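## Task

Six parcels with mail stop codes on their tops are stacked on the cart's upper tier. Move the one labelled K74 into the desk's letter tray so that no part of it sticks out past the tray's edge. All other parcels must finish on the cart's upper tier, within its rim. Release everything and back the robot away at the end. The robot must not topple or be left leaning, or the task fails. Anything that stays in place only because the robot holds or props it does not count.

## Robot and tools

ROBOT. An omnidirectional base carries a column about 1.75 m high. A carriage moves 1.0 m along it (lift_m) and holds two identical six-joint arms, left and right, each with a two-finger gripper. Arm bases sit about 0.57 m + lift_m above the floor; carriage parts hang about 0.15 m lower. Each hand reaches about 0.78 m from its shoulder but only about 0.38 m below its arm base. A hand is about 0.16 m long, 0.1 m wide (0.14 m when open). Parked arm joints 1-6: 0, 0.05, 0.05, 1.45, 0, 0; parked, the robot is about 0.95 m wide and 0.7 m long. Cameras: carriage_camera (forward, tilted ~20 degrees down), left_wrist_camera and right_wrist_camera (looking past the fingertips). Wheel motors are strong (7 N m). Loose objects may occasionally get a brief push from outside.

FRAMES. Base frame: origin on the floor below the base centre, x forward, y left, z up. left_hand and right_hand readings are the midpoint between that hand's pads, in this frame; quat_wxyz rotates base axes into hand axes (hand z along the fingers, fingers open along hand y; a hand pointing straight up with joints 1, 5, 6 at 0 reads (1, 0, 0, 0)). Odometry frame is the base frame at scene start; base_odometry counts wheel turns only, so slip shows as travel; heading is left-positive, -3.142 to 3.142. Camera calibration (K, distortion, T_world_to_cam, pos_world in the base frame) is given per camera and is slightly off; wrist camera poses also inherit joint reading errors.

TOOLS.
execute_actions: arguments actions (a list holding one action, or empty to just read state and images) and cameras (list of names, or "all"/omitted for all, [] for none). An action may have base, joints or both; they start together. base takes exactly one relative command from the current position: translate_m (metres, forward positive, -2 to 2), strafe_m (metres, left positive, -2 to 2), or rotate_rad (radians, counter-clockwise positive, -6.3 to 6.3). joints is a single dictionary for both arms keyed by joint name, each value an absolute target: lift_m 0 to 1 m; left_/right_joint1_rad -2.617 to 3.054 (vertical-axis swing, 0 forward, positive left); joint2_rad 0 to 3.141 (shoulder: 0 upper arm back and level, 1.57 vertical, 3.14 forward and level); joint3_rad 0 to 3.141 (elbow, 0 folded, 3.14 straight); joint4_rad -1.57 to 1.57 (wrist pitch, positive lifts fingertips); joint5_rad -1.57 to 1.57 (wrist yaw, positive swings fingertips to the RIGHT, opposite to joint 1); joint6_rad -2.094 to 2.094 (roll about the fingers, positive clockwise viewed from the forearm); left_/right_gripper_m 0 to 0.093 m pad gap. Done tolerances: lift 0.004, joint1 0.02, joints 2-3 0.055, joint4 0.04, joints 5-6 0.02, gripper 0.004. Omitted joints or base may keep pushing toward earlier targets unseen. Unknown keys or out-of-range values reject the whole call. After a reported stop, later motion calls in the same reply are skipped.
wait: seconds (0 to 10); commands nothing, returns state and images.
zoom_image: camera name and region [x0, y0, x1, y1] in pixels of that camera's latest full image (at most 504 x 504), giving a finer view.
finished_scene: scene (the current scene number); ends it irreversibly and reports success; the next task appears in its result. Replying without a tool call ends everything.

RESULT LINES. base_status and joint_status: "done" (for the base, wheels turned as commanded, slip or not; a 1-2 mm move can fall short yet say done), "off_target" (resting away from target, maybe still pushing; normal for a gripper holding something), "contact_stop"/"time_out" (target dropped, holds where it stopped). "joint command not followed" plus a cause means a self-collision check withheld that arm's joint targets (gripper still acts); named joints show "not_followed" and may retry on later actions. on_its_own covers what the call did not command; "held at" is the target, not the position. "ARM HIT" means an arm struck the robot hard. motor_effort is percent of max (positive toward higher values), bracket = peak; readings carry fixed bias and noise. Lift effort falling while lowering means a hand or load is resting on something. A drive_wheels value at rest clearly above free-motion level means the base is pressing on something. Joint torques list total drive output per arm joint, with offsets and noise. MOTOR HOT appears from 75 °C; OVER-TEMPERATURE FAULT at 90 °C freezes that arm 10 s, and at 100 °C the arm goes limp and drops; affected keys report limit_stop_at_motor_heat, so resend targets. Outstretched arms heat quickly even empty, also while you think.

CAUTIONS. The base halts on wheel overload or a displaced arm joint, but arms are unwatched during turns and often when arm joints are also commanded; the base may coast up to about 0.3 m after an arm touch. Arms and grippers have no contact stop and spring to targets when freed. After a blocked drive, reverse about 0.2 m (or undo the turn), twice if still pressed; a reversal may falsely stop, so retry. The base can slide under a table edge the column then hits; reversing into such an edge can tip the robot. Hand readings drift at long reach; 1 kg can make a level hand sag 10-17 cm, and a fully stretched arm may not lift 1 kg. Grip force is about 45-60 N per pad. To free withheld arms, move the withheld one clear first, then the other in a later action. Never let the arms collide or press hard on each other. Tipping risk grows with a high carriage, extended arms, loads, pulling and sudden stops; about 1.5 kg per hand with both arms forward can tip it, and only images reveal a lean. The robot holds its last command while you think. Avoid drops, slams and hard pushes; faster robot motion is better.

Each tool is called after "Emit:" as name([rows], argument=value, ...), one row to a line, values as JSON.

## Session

Emit:
execute_actions(actions=[], cameras=["carriage_camera"])

Scene clock: 0.00 s.
Joint torques (N m, as the arm reports them, + toward a larger angle): no reading
base_odometry: x=+0.000 y=+0.000 heading=+0.000 (m, m, rad; odometry frame)
base_status: not commanded
joint_positions: lift_m=+0.301 left_joint1_rad=-0.002 left_joint2_rad=+0.033 left_joint3_rad=+0.049 left_joint4_rad=+1.413 left_joint5_rad=+0.041 left_joint6_rad=-0.005 left_gripper_m=+0.095 right_joint1_rad=+0.021 right_joint2_rad=+0.035 right_joint3_rad=+0.051 right_joint4_rad=+1.454 right_joint5_rad=+0.004 right_joint6_rad=+0.006 right_gripper_m=+0.095
joint_status: not commanded
motor_effort: lift_m=+20 drive_wheels=+1 (%)
left_hand: x=+0.3084 y=+0.3292 z=+1.3042 quat_wxyz=(+0.997, +0.020, +0.071, -0.005) (m; base frame)
right_hand: x=+0.2985 y=-0.3364 z=+1.3059 quat_wxyz=(+0.999, +0.001, +0.050, +0.014) (m; base frame)
pictures: carriage_camera
camera_calibration (this result's frames):
carriage_camera: T_world_to_cam=[[-0.0361912, -0.99919, -0.0175883, 0.0249298], [-0.335707, 0.0287328, -0.941528, 1.26983], [0.941271, -0.0281705, -0.336475, 0.270095], [0, 0, 0, 1]] pos_world=[0.172959, -0.00396732, 1.28689]
Images, in order (width x height): carriage_camera 896x504.

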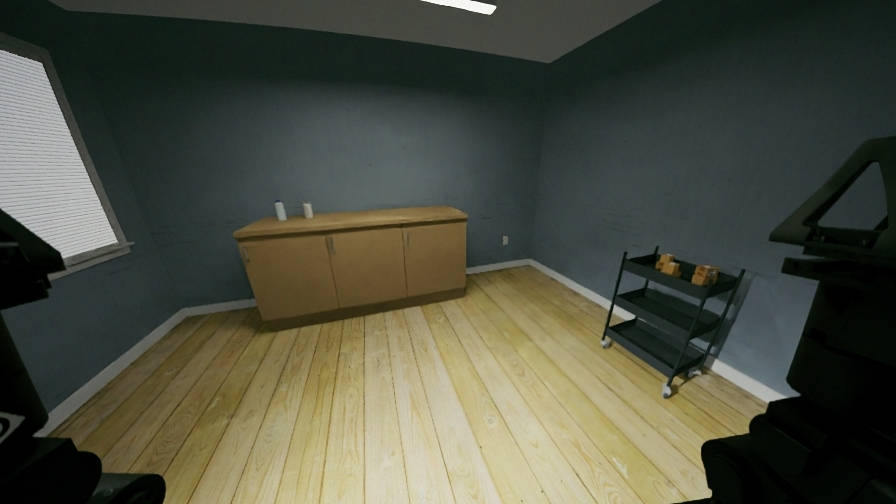

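Emit:
execute_actions([
  {"base":{"rotate_rad":-1.31}},
], cameras=[])

Emit:
execute_actions([
  {"base":{"strafe_m":1.02},"joints":{"lift_m":0.4,"right_joint1_rad":0.48,"right_joint2_rad":2.1,"right_joint3_rad":1.4,"right_joint4_rad":-0.87,"right_joint6_rad":0.48}},
], cameras=["carriage_camera"])

Emit:
execute_actions([
  {"base":{"translate_m":0.85}},
], cameras=["carriage_camera","right_wrist_camera"])

Scene clock: 5.50 s.
Joint torques (N m, as the arm reports them, + toward a larger angle): left_arm=[ 0.19  4.91  8.08 -0.22 -0.07  0.05] | right_arm=[-0.28  4.53  6.51 -0.09 -0.04 -0.09]
base_odometry: x=+0.000 y=+0.000 heading=-1.309 (m, m, rad; odometry frame)
base_status: done
joint_positions: lift_m=+0.301 left_joint1_rad=-0.002 left_joint2_rad=+0.033 left_joint3_rad=+0.049 left_joint4_rad=+1.412 left_joint5_rad=+0.041 left_joint6_rad=-0.005 left_gripper_m=+0.095 right_joint1_rad=+0.021 right_joint2_rad=+0.035 right_joint3_rad=+0.051 right_joint4_rad=+1.453 right_joint5_rad=+0.004 right_joint6_rad=+0.006 right_gripper_m=+0.095
joint_status: not commanded
motor_effort: lift_m=+21(20) drive_wheels=+12(24) (%)
left_hand: x=+0.3087 y=+0.3292 z=+1.3041 quat_wxyz=(+0.997, +0.020, +0.071, -0.005) (m; base frame)
right_hand: x=+0.2987 y=-0.3364 z=+1.3059 quat_wxyz=(+0.999, +0.001, +0.051, +0.014) (m; base frame)
pictures: none
No camera images: the call's "cameras" was empty. Leave "cameras" out to get every camera's image.

Scene clock: 9.83 s.
Joint torques (N m, as the arm reports them, + toward a larger angle): left_arm=[ 0.12  4.9   8.03 -0.23 -0.06  0.06] | right_arm=[ -0.01 -12.2    7.7    0.33   0.01  -0.04]
base_odometry: x=+0.986 y=+0.262 heading=-1.311 (m, m, rad; odometry frame)
base_status: done
joint_positions: lift_m=+0.400 left_joint1_rad=-0.002 left_joint2_rad=+0.033 left_joint3_rad=+0.049 left_joint4_rad=+1.413 left_joint5_rad=+0.041 left_joint6_rad=-0.005 left_gripper_m=+0.095 right_joint1_rad=+0.476 right_joint2_rad=+2.092 right_joint3_rad=+1.384 right_joint4_rad=-0.870 right_joint5_rad=+0.004 right_joint6_rad=+0.475 right_gripper_m=+0.095
joint_status: all done
motor_effort: lift_m=+20(25) drive_wheels=-11(24) (%)
left_hand: x=+0.3085 y=+0.3292 z=+1.4029 quat_wxyz=(+0.997, +0.020, +0.071, -0.005) (m; base frame)
right_hand: x=+0.6070 y=-0.1652 z=+0.9563 quat_wxyz=(-0.002, -0.001, +1.000, -0.004) (m; base frame)
pictures: carriage_camera
camera_calibration (this result's frames):
carriage_camera: T_world_to_cam=[[-0.0361912, -0.99919, -0.0175883, 0.0266671], [-0.335707, 0.0287328, -0.941528, 1.36283], [0.941271, -0.0281705, -0.336475, 0.303332], [0, 0, 0, 1]] pos_world=[0.172959, -0.00396732, 1.38567]
Images, in order (width x height): carriage_camera 896x504.

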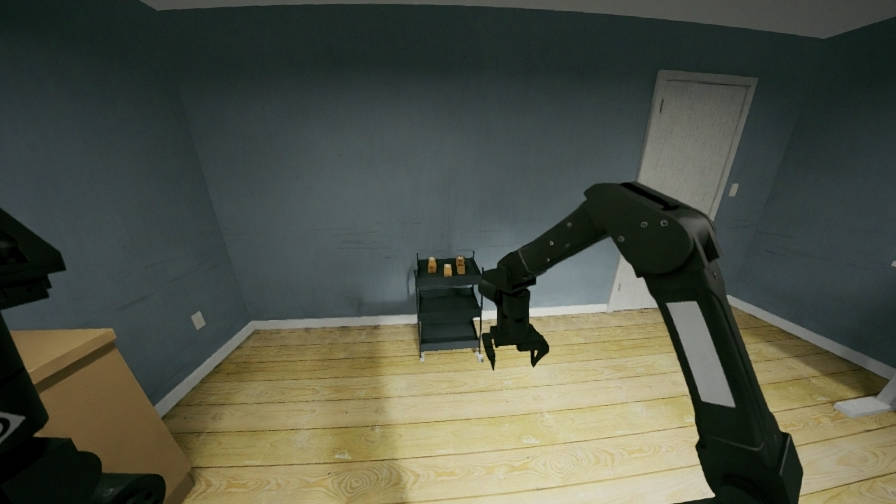

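Scene clock: 13.80 s.
Joint torques (N m, as the arm reports them, + toward a larger angle): left_arm=[ 0.15  4.91  8.06 -0.24 -0.06  0.05] | right_arm=[  0.02 -12.21   7.66   0.35   0.01  -0.04]
base_odometry: x=+1.205 y=-0.560 heading=-1.310 (m, m, rad; odometry frame)
base_status: done
joint_positions: lift_m=+0.400 left_joint1_rad=-0.002 left_joint2_rad=+0.033 left_joint3_rad=+0.049 left_joint4_rad=+1.412 left_joint5_rad=+0.041 left_joint6_rad=-0.005 left_gripper_m=+0.095 right_joint1_rad=+0.477 right_joint2_rad=+2.092 right_joint3_rad=+1.384 right_joint4_rad=-0.871 right_joint5_rad=+0.004 right_joint6_rad=+0.475 right_gripper_m=+0.095
joint_status: not commanded
motor_effort: lift_m=+20(20) drive_wheels=-5(22) (%)
left_hand: x=+0.3086 y=+0.3292 z=+1.4029 quat_wxyz=(+0.997, +0.020, +0.071, -0.005) (m; base frame)
right_hand: x=+0.6067 y=-0.1651 z=+0.9563 quat_wxyz=(-0.003, -0.001, +1.000, -0.004) (m; base frame)
pictures: carriage_camera, right_wrist_camera
camera_calibration (this result's frames):
carriage_camera: T_world_to_cam=[[-0.0361912, -0.99919, -0.0175883, 0.0266671], [-0.335707, 0.0287328, -0.941528, 1.36283], [0.941271, -0.0281705, -0.336475, 0.303331], [0, 0, 0, 1]] pos_world=[0.172959, -0.00396732, 1.38567]
right_wrist_camera: T_world_to_cam=[[-0.0277466, -0.999487, 0.0160154, -0.16045], [-0.790099, 0.0317428, 0.612157, -0.0936211], [-0.612351, 0.00433149, -0.790574, 1.25068], [0, 0, 0, 1]] pos_world=[0.687432, -0.162813, 1.04863]
Images, in order (width x height): carriage_camera 896x504, right_wrist_camera 896x504.

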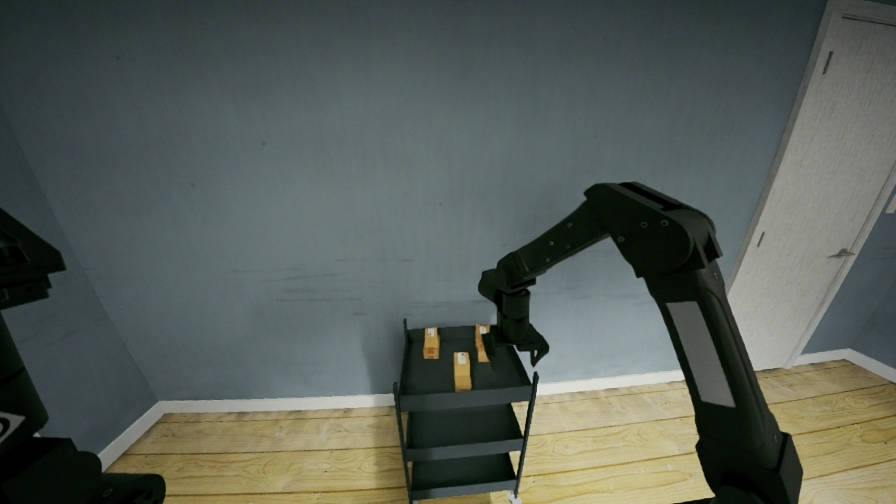

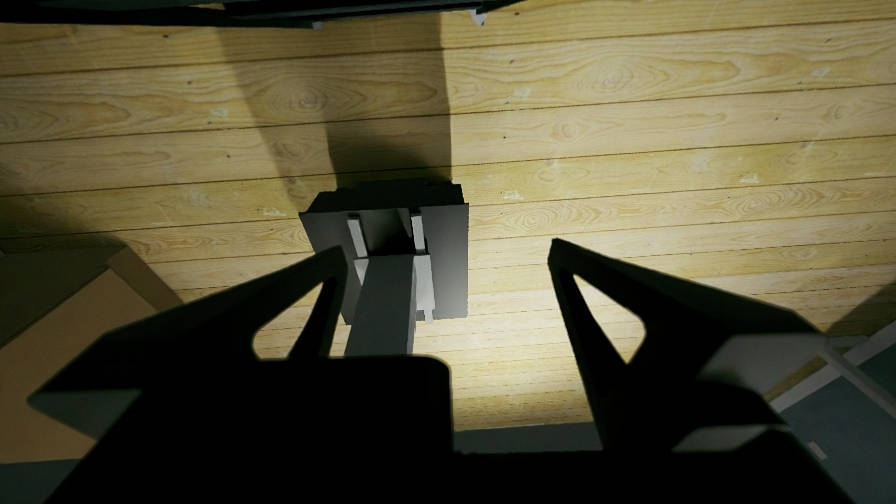

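Emit:
execute_actions([
  {"base":{"translate_m":0.27}},
], cameras=["carriage_camera","right_wrist_camera"])

Emit:
zoom_image(camera="right_wrist_camera", region=[150,0,550,250])

Scene clock: 18.27 s.
Joint torques (N m, as the arm reports them, + toward a larger angle): left_arm=[ 0.16  4.94  8.07 -0.23 -0.06  0.05] | right_arm=[ -0.06 -12.22   7.66   0.34  -0.01  -0.03]
base_odometry: x=+1.276 y=-0.820 heading=-1.309 (m, m, rad; odometry frame)
base_status: done
joint_positions: lift_m=+0.400 left_joint1_rad=-0.002 left_joint2_rad=+0.033 left_joint3_rad=+0.049 left_joint4_rad=+1.412 left_joint5_rad=+0.041 left_joint6_rad=-0.005 left_gripper_m=+0.095 right_joint1_rad=+0.478 right_joint2_rad=+2.092 right_joint3_rad=+1.384 right_joint4_rad=-0.870 right_joint5_rad=+0.004 right_joint6_rad=+0.475 right_gripper_m=+0.095
joint_status: not commanded
motor_effort: lift_m=+19(20) drive_wheels=-8(20) (%)
left_hand: x=+0.3086 y=+0.3292 z=+1.4029 quat_wxyz=(+0.997, +0.020, +0.071, -0.005) (m; base frame)
right_hand: x=+0.6068 y=-0.1647 z=+0.9563 quat_wxyz=(-0.002, -0.001, +1.000, -0.004) (m; base frame)
pictures: carriage_camera, right_wrist_camera
camera_calibration (this result's frames):
carriage_camera: T_world_to_cam=[[-0.0361912, -0.99919, -0.0175883, 0.0266671], [-0.335707, 0.0287328, -0.941528, 1.36283], [0.941271, -0.0281705, -0.336475, 0.303331], [0, 0, 0, 1]] pos_world=[0.172959, -0.00396732, 1.38567]
right_wrist_camera: T_world_to_cam=[[-0.027, -0.999516, 0.0154621, -0.159992], [-0.790745, 0.0308181, 0.611369, -0.0925457], [-0.61155, 0.00428038, -0.791194, 1.25085], [0, 0, 0, 1]] pos_world=[0.687455, -0.162417, 1.04872]
Images, in order (width x height): carriage_camera 896x504, right_wrist_camera 896x504.

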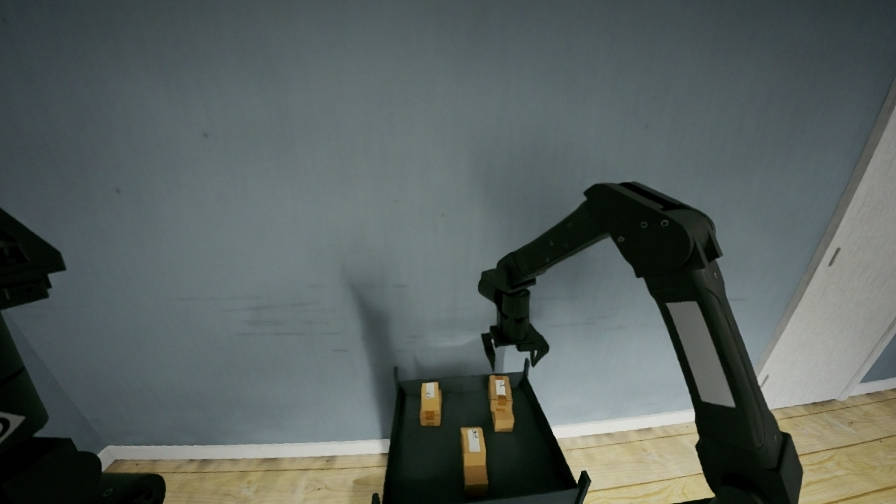

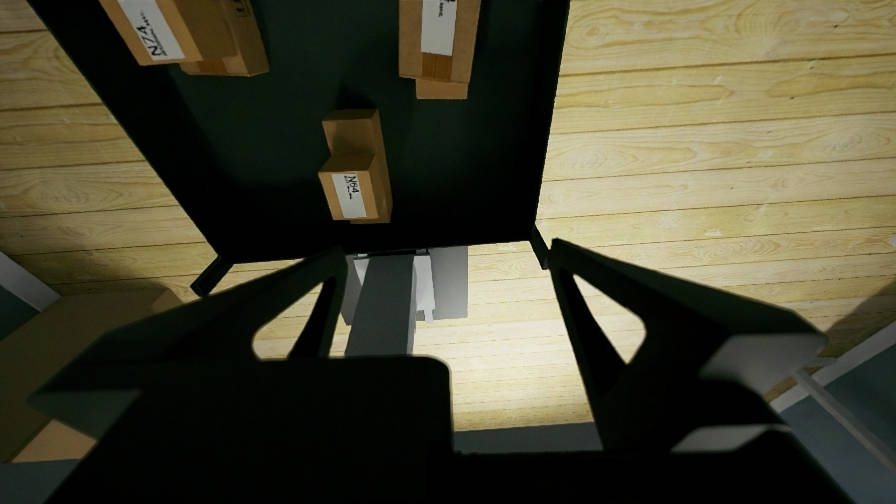

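Region (150, 0, 550, 250) of right_wrist_camera's 896x504 image, scaled by 1.260, with more detail than that image has; it fills the top 315 rows of this view, and the rest is white.

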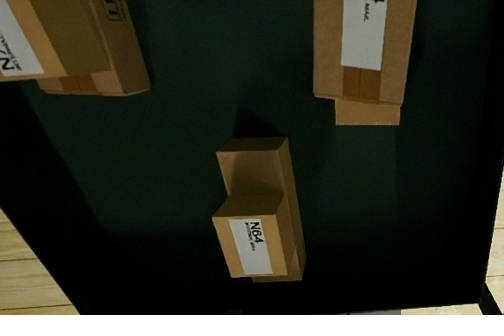

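Emit:
execute_actions([
  {"base":{"strafe_m":0.118}},
], cameras=[])

Emit:
execute_actions([
  {"base":{"translate_m":-0.055},"joints":{"lift_m":0.25}},
], cameras=["carriage_camera","right_wrist_camera"])

Scene clock: 22.37 s.
Joint torques (N m, as the arm reports them, + toward a larger angle): left_arm=[ 0.17  4.88  8.06 -0.25 -0.06  0.05] | right_arm=[ -0.16 -12.23   7.67   0.33   0.01  -0.04]
base_odometry: x=+1.390 y=-0.790 heading=-1.309 (m, m, rad; odometry frame)
base_status: done
joint_positions: lift_m=+0.400 left_joint1_rad=-0.002 left_joint2_rad=+0.033 left_joint3_rad=+0.049 left_joint4_rad=+1.413 left_joint5_rad=+0.041 left_joint6_rad=-0.005 left_gripper_m=+0.095 right_joint1_rad=+0.479 right_joint2_rad=+2.092 right_joint3_rad=+1.384 right_joint4_rad=-0.870 right_joint5_rad=+0.004 right_joint6_rad=+0.475 right_gripper_m=+0.095
joint_status: not commanded
motor_effort: lift_m=+20(19) drive_wheels=-1(21) (%)
left_hand: x=+0.3085 y=+0.3292 z=+1.4029 quat_wxyz=(+0.997, +0.020, +0.071, -0.005) (m; base frame)
right_hand: x=+0.6066 y=-0.1643 z=+0.9563 quat_wxyz=(-0.002, -0.002, +1.000, -0.004) (m; base frame)
pictures: none
No camera images: the call's "cameras" was empty. Leave "cameras" out to get every camera's image.

Scene clock: 23.60 s.
Joint torques (N m, as the arm reports them, + toward a larger angle): left_arm=[ 0.18  4.97  8.06 -0.25 -0.06  0.06] | right_arm=[ -0.15 -12.41   7.4    0.34   0.01  -0.04]
base_odometry: x=+1.376 y=-0.737 heading=-1.309 (m, m, rad; odometry frame)
base_status: done
joint_positions: lift_m=+0.250 left_joint1_rad=-0.002 left_joint2_rad=+0.033 left_joint3_rad=+0.049 left_joint4_rad=+1.415 left_joint5_rad=+0.041 left_joint6_rad=-0.005 left_gripper_m=+0.095 right_joint1_rad=+0.479 right_joint2_rad=+2.094 right_joint3_rad=+1.387 right_joint4_rad=-0.871 right_joint5_rad=+0.004 right_joint6_rad=+0.475 right_gripper_m=+0.095
joint_status: all done
motor_effort: lift_m=+21(22) drive_wheels=+1(6) (%)
left_hand: x=+0.3081 y=+0.3292 z=+1.2529 quat_wxyz=(+0.997, +0.020, +0.070, -0.005) (m; base frame)
right_hand: x=+0.6072 y=-0.1639 z=+0.8060 quat_wxyz=(-0.002, -0.002, +1.000, -0.003) (m; base frame)
pictures: carriage_camera, right_wrist_camera
camera_calibration (this result's frames):
carriage_camera: T_world_to_cam=[[-0.0361912, -0.99919, -0.0175883, 0.0240267], [-0.335707, 0.0287328, -0.941528, 1.22148], [0.941271, -0.0281705, -0.336475, 0.252819], [0, 0, 0, 1]] pos_world=[0.172959, -0.00396732, 1.23555]
right_wrist_camera: T_world_to_cam=[[-0.0262375, -0.999541, 0.0151299, -0.157097], [-0.790662, 0.0300109, 0.611516, -0.000669935], [-0.61169, 0.00408199, -0.791087, 1.13213], [0, 0, 0, 1]] pos_world=[0.687862, -0.161626, 0.898401]
Images, in order (width x height): carriage_camera 896x504, right_wrist_camera 896x504.

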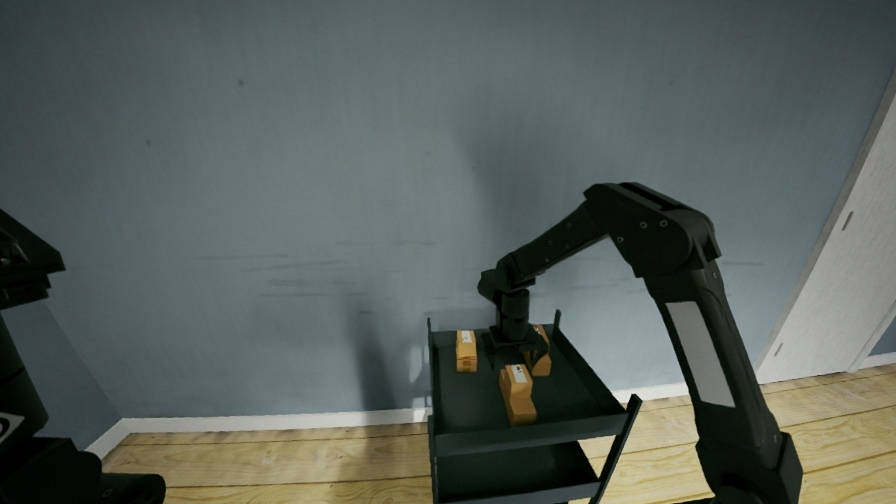

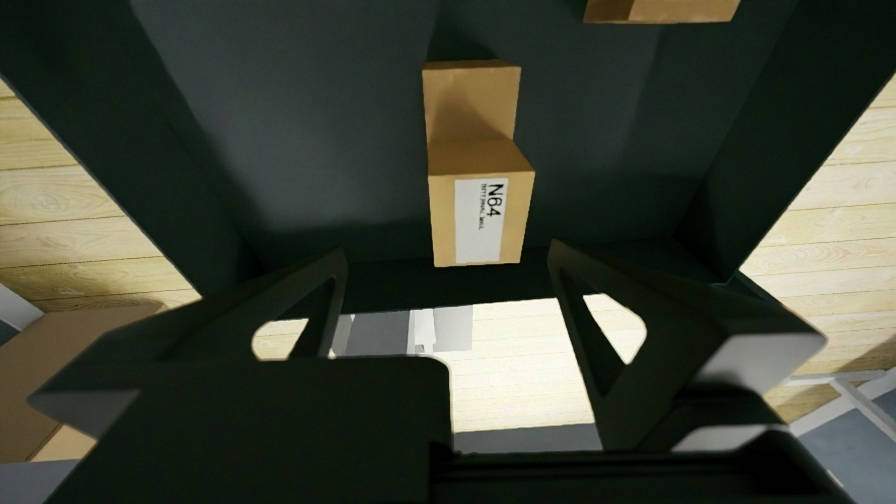

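Emit:
execute_actions([
  {"base":{"strafe_m":-0.018},"joints":{"lift_m":0.18}},
], cameras=["carriage_camera","right_wrist_camera"])

Scene clock: 26.77 s.
Joint torques (N m, as the arm reports them, + toward a larger angle): left_arm=[ 0.14  4.94  8.03 -0.26 -0.06  0.05] | right_arm=[ -0.26 -12.51   7.44   0.35   0.01  -0.04]
base_odometry: x=+1.359 y=-0.741 heading=-1.309 (m, m, rad; odometry frame)
base_status: done
joint_positions: lift_m=+0.180 left_joint1_rad=-0.002 left_joint2_rad=+0.033 left_joint3_rad=+0.049 left_joint4_rad=+1.414 left_joint5_rad=+0.041 left_joint6_rad=-0.005 left_gripper_m=+0.095 right_joint1_rad=+0.479 right_joint2_rad=+2.095 right_joint3_rad=+1.387 right_joint4_rad=-0.870 right_joint5_rad=+0.004 right_joint6_rad=+0.475 right_gripper_m=+0.095
joint_status: all done
motor_effort: lift_m=+21(21) drive_wheels=+2(9) (%)
left_hand: x=+0.3083 y=+0.3292 z=+1.1828 quat_wxyz=(+0.997, +0.020, +0.070, -0.005) (m; base frame)
right_hand: x=+0.6071 y=-0.1638 z=+0.7358 quat_wxyz=(-0.002, -0.002, +1.000, -0.003) (m; base frame)
pictures: carriage_camera, right_wrist_camera
camera_calibration (this result's frames):
carriage_camera: T_world_to_cam=[[-0.0361912, -0.99919, -0.0175883, 0.0227951], [-0.335707, 0.0287328, -0.941528, 1.15555], [0.941271, -0.0281705, -0.336475, 0.229258], [0, 0, 0, 1]] pos_world=[0.172959, -0.00396732, 1.16553]
right_wrist_camera: T_world_to_cam=[[-0.0258562, -0.999551, 0.0151299, -0.156122], [-0.790674, 0.0297093, 0.611516, 0.0421652], [-0.611691, 0.00384864, -0.791087, 1.07658], [0, 0, 0, 1]] pos_world=[0.687834, -0.161448, 0.828242]
Images, in order (width x height): carriage_camera 896x504, right_wrist_camera 896x504.

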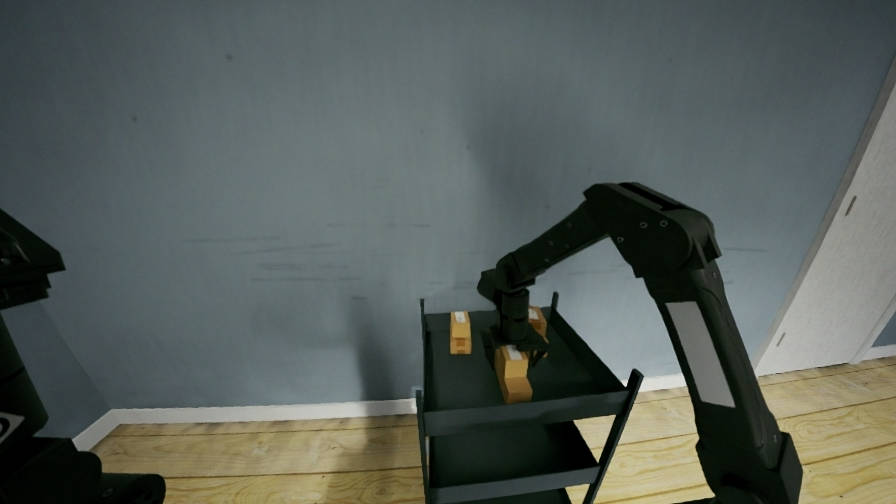

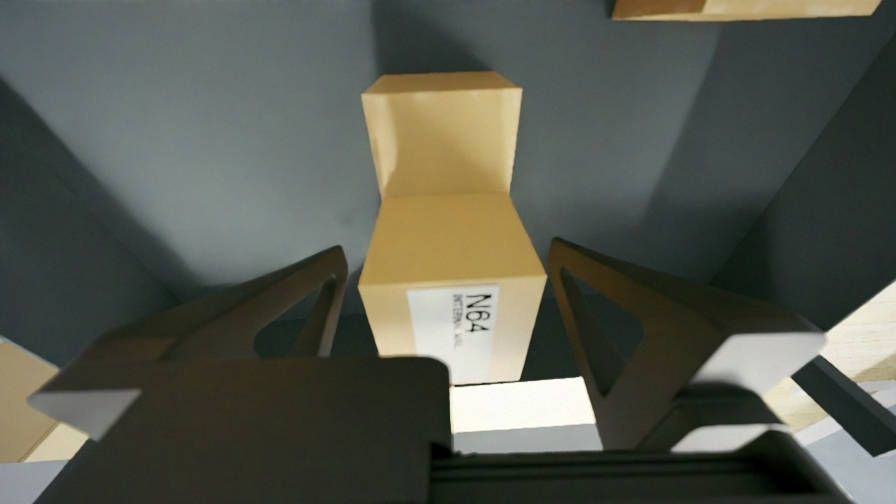

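Emit:
execute_actions([
  {"base":{"translate_m":-0.015},"joints":{"lift_m":0.15}},
], cameras=["right_wrist_camera"])

Emit:
execute_actions([
  {"joints":{"right_gripper_m":0.03}},
], cameras=[])

Emit:
execute_actions([
  {"joints":{"lift_m":0.26}},
], cameras=["carriage_camera","right_wrist_camera"])

Scene clock: 29.80 s.
Joint torques (N m, as the arm reports them, + toward a larger angle): left_arm=[ 0.17  4.85  8.06 -0.26 -0.06  0.05] | right_arm=[ -0.19 -12.15   6.91   0.25   0.04  -0.06]
base_odometry: x=+1.355 y=-0.727 heading=-1.309 (m, m, rad; odometry frame)
base_status: done
joint_positions: lift_m=+0.150 left_joint1_rad=-0.002 left_joint2_rad=+0.033 left_joint3_rad=+0.049 left_joint4_rad=+1.415 left_joint5_rad=+0.041 left_joint6_rad=-0.005 left_gripper_m=+0.095 right_joint1_rad=+0.479 right_joint2_rad=+2.091 right_joint3_rad=+1.395 right_joint4_rad=-0.850 right_joint5_rad=+0.002 right_joint6_rad=+0.476 right_gripper_m=+0.095
joint_status: all done
motor_effort: lift_m=+20(24) drive_wheels=-2(19) (%)
left_hand: x=+0.3080 y=+0.3292 z=+1.1530 quat_wxyz=(+0.997, +0.020, +0.070, -0.005) (m; base frame)
right_hand: x=+0.6145 y=-0.1596 z=+0.7094 quat_wxyz=(+0.012, -0.001, +1.000, +0.005) (m; base frame)
pictures: right_wrist_camera
camera_calibration (this result's frames):
right_wrist_camera: T_world_to_cam=[[-0.0271624, -0.999628, -0.00225755, -0.138234], [-0.807398, 0.0206074, 0.589647, 0.0883218], [-0.589381, 0.017839, -0.807658, 1.06043], [0, 0, 0, 1]] pos_world=[0.692552, -0.158919, 0.804072]
Images, in order (width x height): right_wrist_camera 896x504.

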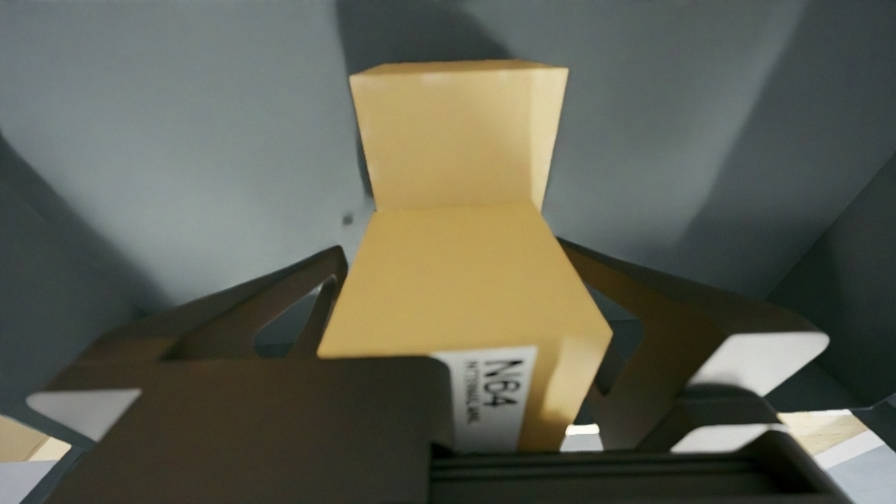

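Scene clock: 30.43 s.
Joint torques (N m, as the arm reports them, + toward a larger angle): left_arm=[ 0.15  4.92  8.07 -0.27 -0.06  0.05] | right_arm=[ -0.11 -12.21   6.91   0.27  -0.02  -0.07]
base_odometry: x=+1.355 y=-0.727 heading=-1.309 (m, m, rad; odometry frame)
base_status: not commanded
joint_positions: lift_m=+0.150 left_joint1_rad=-0.002 left_joint2_rad=+0.033 left_joint3_rad=+0.049 left_joint4_rad=+1.415 left_joint5_rad=+0.041 left_joint6_rad=-0.005 left_gripper_m=+0.095 right_joint1_rad=+0.478 right_joint2_rad=+2.091 right_joint3_rad=+1.395 right_joint4_rad=-0.855 right_joint5_rad=+0.007 right_joint6_rad=+0.477 right_gripper_m=+0.051
joint_status: right_gripper_m off_target (ended at +0.051, target +0.030)
motor_effort: lift_m=+20(21) drive_wheels=-1(1) (%)
left_hand: x=+0.3080 y=+0.3292 z=+1.1530 quat_wxyz=(+0.997, +0.020, +0.070, -0.005) (m; base frame)
right_hand: x=+0.6139 y=-0.1613 z=+0.7094 quat_wxyz=(+0.011, +0.000, +1.000, +0.001) (m; base frame)
pictures: none
No camera images: the call's "cameras" was empty. Leave "cameras" out to get every camera's image.

Scene clock: 31.40 s.
Joint torques (N m, as the arm reports them, + toward a larger angle): left_arm=[ 0.16  4.94  8.06 -0.26 -0.06  0.05] | right_arm=[ -0.1  -13.05   6.78   0.3    0.    -0.07]
base_odometry: x=+1.355 y=-0.727 heading=-1.309 (m, m, rad; odometry frame)
base_status: not commanded
joint_positions: lift_m=+0.260 left_joint1_rad=-0.002 left_joint2_rad=+0.033 left_joint3_rad=+0.049 left_joint4_rad=+1.414 left_joint5_rad=+0.041 left_joint6_rad=-0.005 left_gripper_m=+0.095 right_joint1_rad=+0.478 right_joint2_rad=+2.101 right_joint3_rad=+1.395 right_joint4_rad=-0.864 right_joint5_rad=+0.004 right_joint6_rad=+0.477 right_gripper_m=+0.051
joint_status: all done
motor_effort: lift_m=+20(25) drive_wheels=-1(0) (%)
left_hand: x=+0.3082 y=+0.3292 z=+1.2630 quat_wxyz=(+0.997, +0.020, +0.070, -0.005) (m; base frame)
right_hand: x=+0.6106 y=-0.1624 z=+0.8158 quat_wxyz=(+0.002, -0.001, +1.000, -0.002) (m; base frame)
pictures: carriage_camera, right_wrist_camera
camera_calibration (this result's frames):
carriage_camera: T_world_to_cam=[[-0.0361912, -0.99919, -0.0175883, 0.0242049], [-0.335707, 0.0287328, -0.941528, 1.23102], [0.941271, -0.0281705, -0.336475, 0.256229], [0, 0, 0, 1]] pos_world=[0.172959, -0.00396732, 1.24568]
right_wrist_camera: T_world_to_cam=[[-0.0290105, -0.999516, 0.0112103, -0.150691], [-0.795435, 0.0298761, 0.605303, 0.00398034], [-0.605345, 0.00864306, -0.795916, 1.14284], [0, 0, 0, 1]] pos_world=[0.690606, -0.160615, 0.908884]
Images, in order (width x height): carriage_camera 896x504, right_wrist_camera 896x504.

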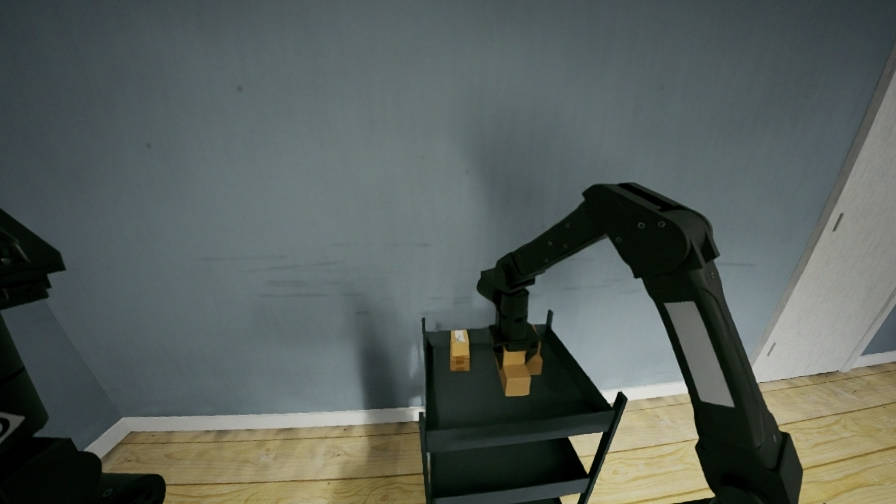

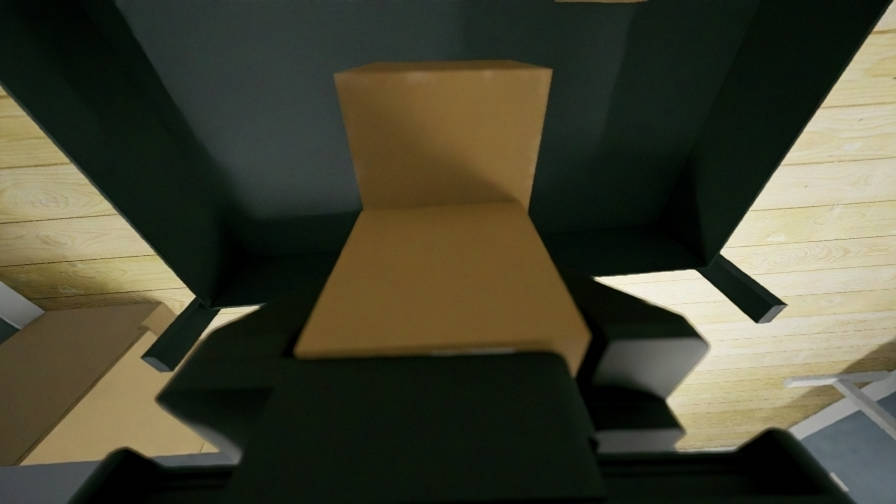

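Emit:
execute_actions([
  {"joints":{"lift_m":0.152}},
], cameras=[])

Emit:
execute_actions([
  {"joints":{"right_gripper_m":0.093}},
], cameras=[])

Emit:
execute_actions([
  {"joints":{"lift_m":0.185}},
], cameras=["right_wrist_camera"])

Emit:
execute_actions([
  {"joints":{"right_gripper_m":0.03}},
], cameras=[])

Emit:
execute_actions([
  {"joints":{"lift_m":0.28}},
], cameras=["carriage_camera","right_wrist_camera"])

Scene clock: 35.63 s.
Joint torques (N m, as the arm reports them, + toward a larger angle): left_arm=[ 0.17  5.    7.99 -0.3  -0.06  0.06] | right_arm=[ -0.15 -12.35   6.87   0.34   0.    -0.07]
base_odometry: x=+1.355 y=-0.727 heading=-1.309 (m, m, rad; odometry frame)
base_status: not commanded
joint_positions: lift_m=+0.152 left_joint1_rad=-0.002 left_joint2_rad=+0.033 left_joint3_rad=+0.049 left_joint4_rad=+1.414 left_joint5_rad=+0.041 left_joint6_rad=-0.005 left_gripper_m=+0.095 right_joint1_rad=+0.478 right_joint2_rad=+2.093 right_joint3_rad=+1.395 right_joint4_rad=-0.869 right_joint5_rad=+0.004 right_joint6_rad=+0.478 right_gripper_m=+0.051
joint_status: all done
motor_effort: lift_m=+20(23) drive_wheels=+1(0) (%)
left_hand: x=+0.3082 y=+0.3292 z=+1.1550 quat_wxyz=(+0.997, +0.020, +0.070, -0.005) (m; base frame)
right_hand: x=+0.6105 y=-0.1624 z=+0.7106 quat_wxyz=(+0.003, +0.000, +1.000, -0.001) (m; base frame)
pictures: none
No camera images: the call's "cameras" was empty. Leave "cameras" out to get every camera's image.

Scene clock: 36.27 s.
Joint torques (N m, as the arm reports them, + toward a larger angle): left_arm=[ 0.14  4.89  8.01 -0.27 -0.06  0.05] | right_arm=[ -0.19 -12.36   6.87   0.36  -0.01  -0.07]
base_odometry: x=+1.355 y=-0.727 heading=-1.309 (m, m, rad; odometry frame)
base_status: not commanded
joint_positions: lift_m=+0.152 left_joint1_rad=-0.002 left_joint2_rad=+0.033 left_joint3_rad=+0.049 left_joint4_rad=+1.414 left_joint5_rad=+0.041 left_joint6_rad=-0.005 left_gripper_m=+0.095 right_joint1_rad=+0.478 right_joint2_rad=+2.093 right_joint3_rad=+1.395 right_joint4_rad=-0.867 right_joint5_rad=+0.006 right_joint6_rad=+0.478 right_gripper_m=+0.093
joint_status: all done
motor_effort: lift_m=+20(20) drive_wheels=+1(1) (%)
left_hand: x=+0.3082 y=+0.3292 z=+1.1550 quat_wxyz=(+0.997, +0.020, +0.070, -0.005) (m; base frame)
right_hand: x=+0.6111 y=-0.1624 z=+0.7106 quat_wxyz=(+0.004, +0.000, +1.000, -0.001) (m; base frame)
pictures: none
No camera images: the call's "cameras" was empty. Leave "cameras" out to get every camera's image.

Scene clock: 36.90 s.
Joint torques (N m, as the arm reports them, + toward a larger angle): left_arm=[ 0.18  4.95  8.05 -0.27 -0.07  0.05] | right_arm=[ -0.19 -12.28   6.79   0.33   0.01  -0.06]
base_odometry: x=+1.355 y=-0.727 heading=-1.309 (m, m, rad; odometry frame)
base_status: not commanded
joint_positions: lift_m=+0.185 left_joint1_rad=-0.002 left_joint2_rad=+0.033 left_joint3_rad=+0.049 left_joint4_rad=+1.414 left_joint5_rad=+0.041 left_joint6_rad=-0.005 left_gripper_m=+0.095 right_joint1_rad=+0.478 right_joint2_rad=+2.092 right_joint3_rad=+1.395 right_joint4_rad=-0.867 right_joint5_rad=+0.005 right_joint6_rad=+0.478 right_gripper_m=+0.093
joint_status: all done
motor_effort: lift_m=+20(24) drive_wheels=+4(2) (%)
left_hand: x=+0.3083 y=+0.3292 z=+1.1880 quat_wxyz=(+0.997, +0.020, +0.070, -0.005) (m; base frame)
right_hand: x=+0.6110 y=-0.1623 z=+0.7439 quat_wxyz=(+0.004, +0.000, +1.000, -0.001) (m; base frame)
pictures: right_wrist_camera
camera_calibration (this result's frames):
right_wrist_camera: T_world_to_cam=[[-0.0294473, -0.999523, 0.00927857, -0.148132], [-0.798496, 0.0291066, 0.601296, 0.0525499], [-0.60128, 0.0102976, -0.798972, 1.08584], [0, 0, 0, 1]] pos_world=[0.690492, -0.160773, 0.837332]
Images, in order (width x height): right_wrist_camera 896x504.

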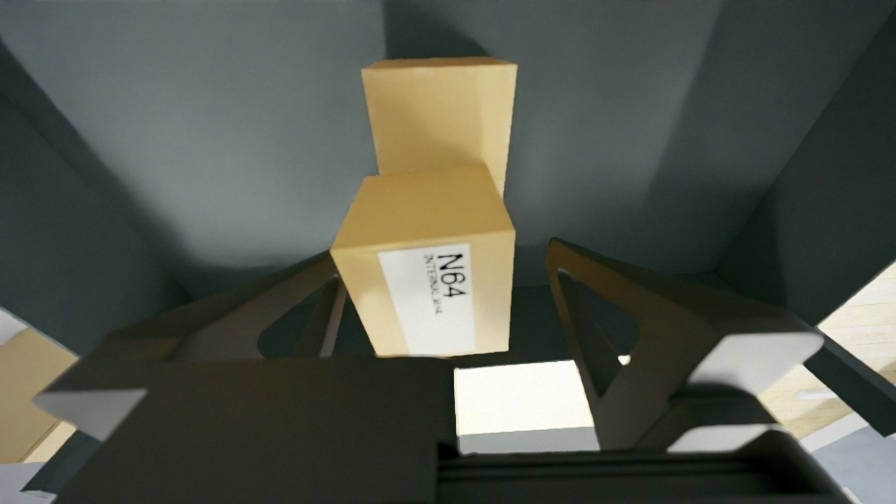

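Scene clock: 37.53 s.
Joint torques (N m, as the arm reports them, + toward a larger angle): left_arm=[ 0.12  4.93  8.05 -0.25 -0.05  0.05] | right_arm=[ -0.15 -12.31   6.85   0.35   0.    -0.07]
base_odometry: x=+1.355 y=-0.727 heading=-1.309 (m, m, rad; odometry frame)
base_status: not commanded
joint_positions: lift_m=+0.185 left_joint1_rad=-0.002 left_joint2_rad=+0.033 left_joint3_rad=+0.049 left_joint4_rad=+1.414 left_joint5_rad=+0.041 left_joint6_rad=-0.005 left_gripper_m=+0.095 right_joint1_rad=+0.478 right_joint2_rad=+2.092 right_joint3_rad=+1.395 right_joint4_rad=-0.867 right_joint5_rad=+0.005 right_joint6_rad=+0.478 right_gripper_m=+0.050
joint_status: right_gripper_m off_target (ended at +0.050, target +0.030)
motor_effort: lift_m=+19(20) drive_wheels=-2(1) (%)
left_hand: x=+0.3083 y=+0.3292 z=+1.1880 quat_wxyz=(+0.997, +0.020, +0.070, -0.005) (m; base frame)
right_hand: x=+0.6109 y=-0.1623 z=+0.7439 quat_wxyz=(+0.004, +0.000, +1.000, -0.001) (m; base frame)
pictures: none
No camera images: the call's "cameras" was empty. Leave "cameras" out to get every camera's image.

Scene clock: 38.43 s.
Joint torques (N m, as the arm reports them, + toward a larger angle): left_arm=[ 0.23  4.92  8.03 -0.25 -0.05  0.04] | right_arm=[ -0.16 -12.51   6.82   0.33   0.    -0.06]
base_odometry: x=+1.355 y=-0.727 heading=-1.309 (m, m, rad; odometry frame)
base_status: not commanded
joint_positions: lift_m=+0.280 left_joint1_rad=-0.002 left_joint2_rad=+0.033 left_joint3_rad=+0.049 left_joint4_rad=+1.413 left_joint5_rad=+0.041 left_joint6_rad=-0.005 left_gripper_m=+0.095 right_joint1_rad=+0.478 right_joint2_rad=+2.095 right_joint3_rad=+1.395 right_joint4_rad=-0.867 right_joint5_rad=+0.004 right_joint6_rad=+0.478 right_gripper_m=+0.050
joint_status: all done
motor_effort: lift_m=+19(26) drive_wheels=+1(5) (%)
left_hand: x=+0.3084 y=+0.3292 z=+1.2830 quat_wxyz=(+0.997, +0.020, +0.071, -0.005) (m; base frame)
right_hand: x=+0.6106 y=-0.1624 z=+0.8378 quat_wxyz=(+0.003, +0.000, +1.000, -0.001) (m; base frame)
pictures: carriage_camera, right_wrist_camera
camera_calibration (this result's frames):
carriage_camera: T_world_to_cam=[[-0.0361912, -0.99919, -0.0175883, 0.0245571], [-0.335707, 0.0287328, -0.941528, 1.24988], [0.941271, -0.0281705, -0.336475, 0.262966], [0, 0, 0, 1]] pos_world=[0.172959, -0.00396732, 1.26571]
right_wrist_camera: T_world_to_cam=[[-0.0297947, -0.999505, 0.0100939, -0.149548], [-0.796641, 0.0298443, 0.603715, -0.00727569], [-0.603718, 0.00994633, -0.797136, 1.16051], [0, 0, 0, 1]] pos_world=[0.690369, -0.1608, 0.930987]
Images, in order (width x height): carriage_camera 896x504, right_wrist_camera 896x504.

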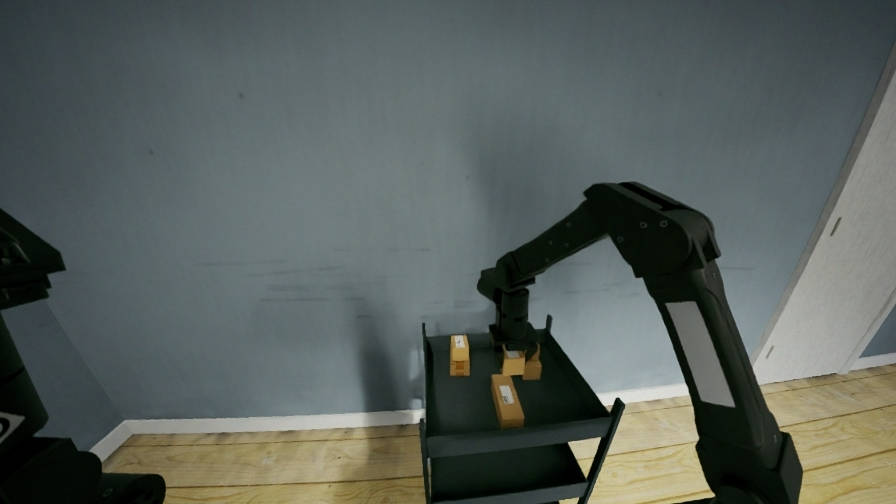

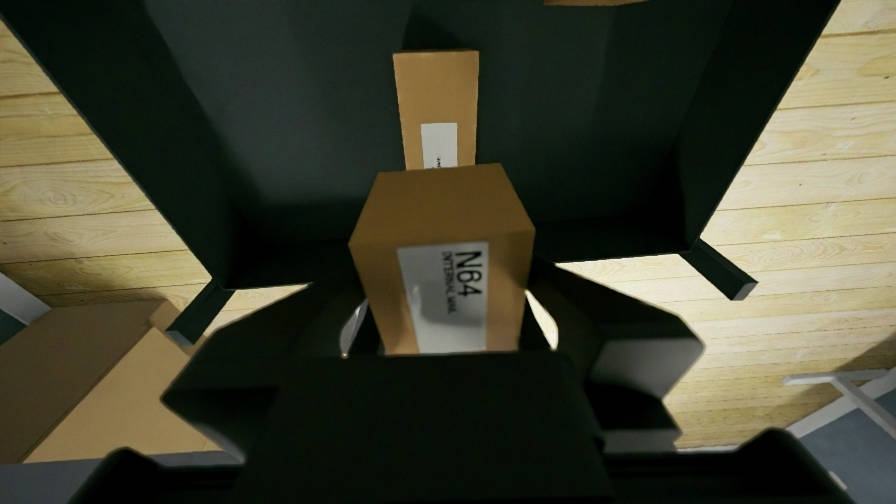

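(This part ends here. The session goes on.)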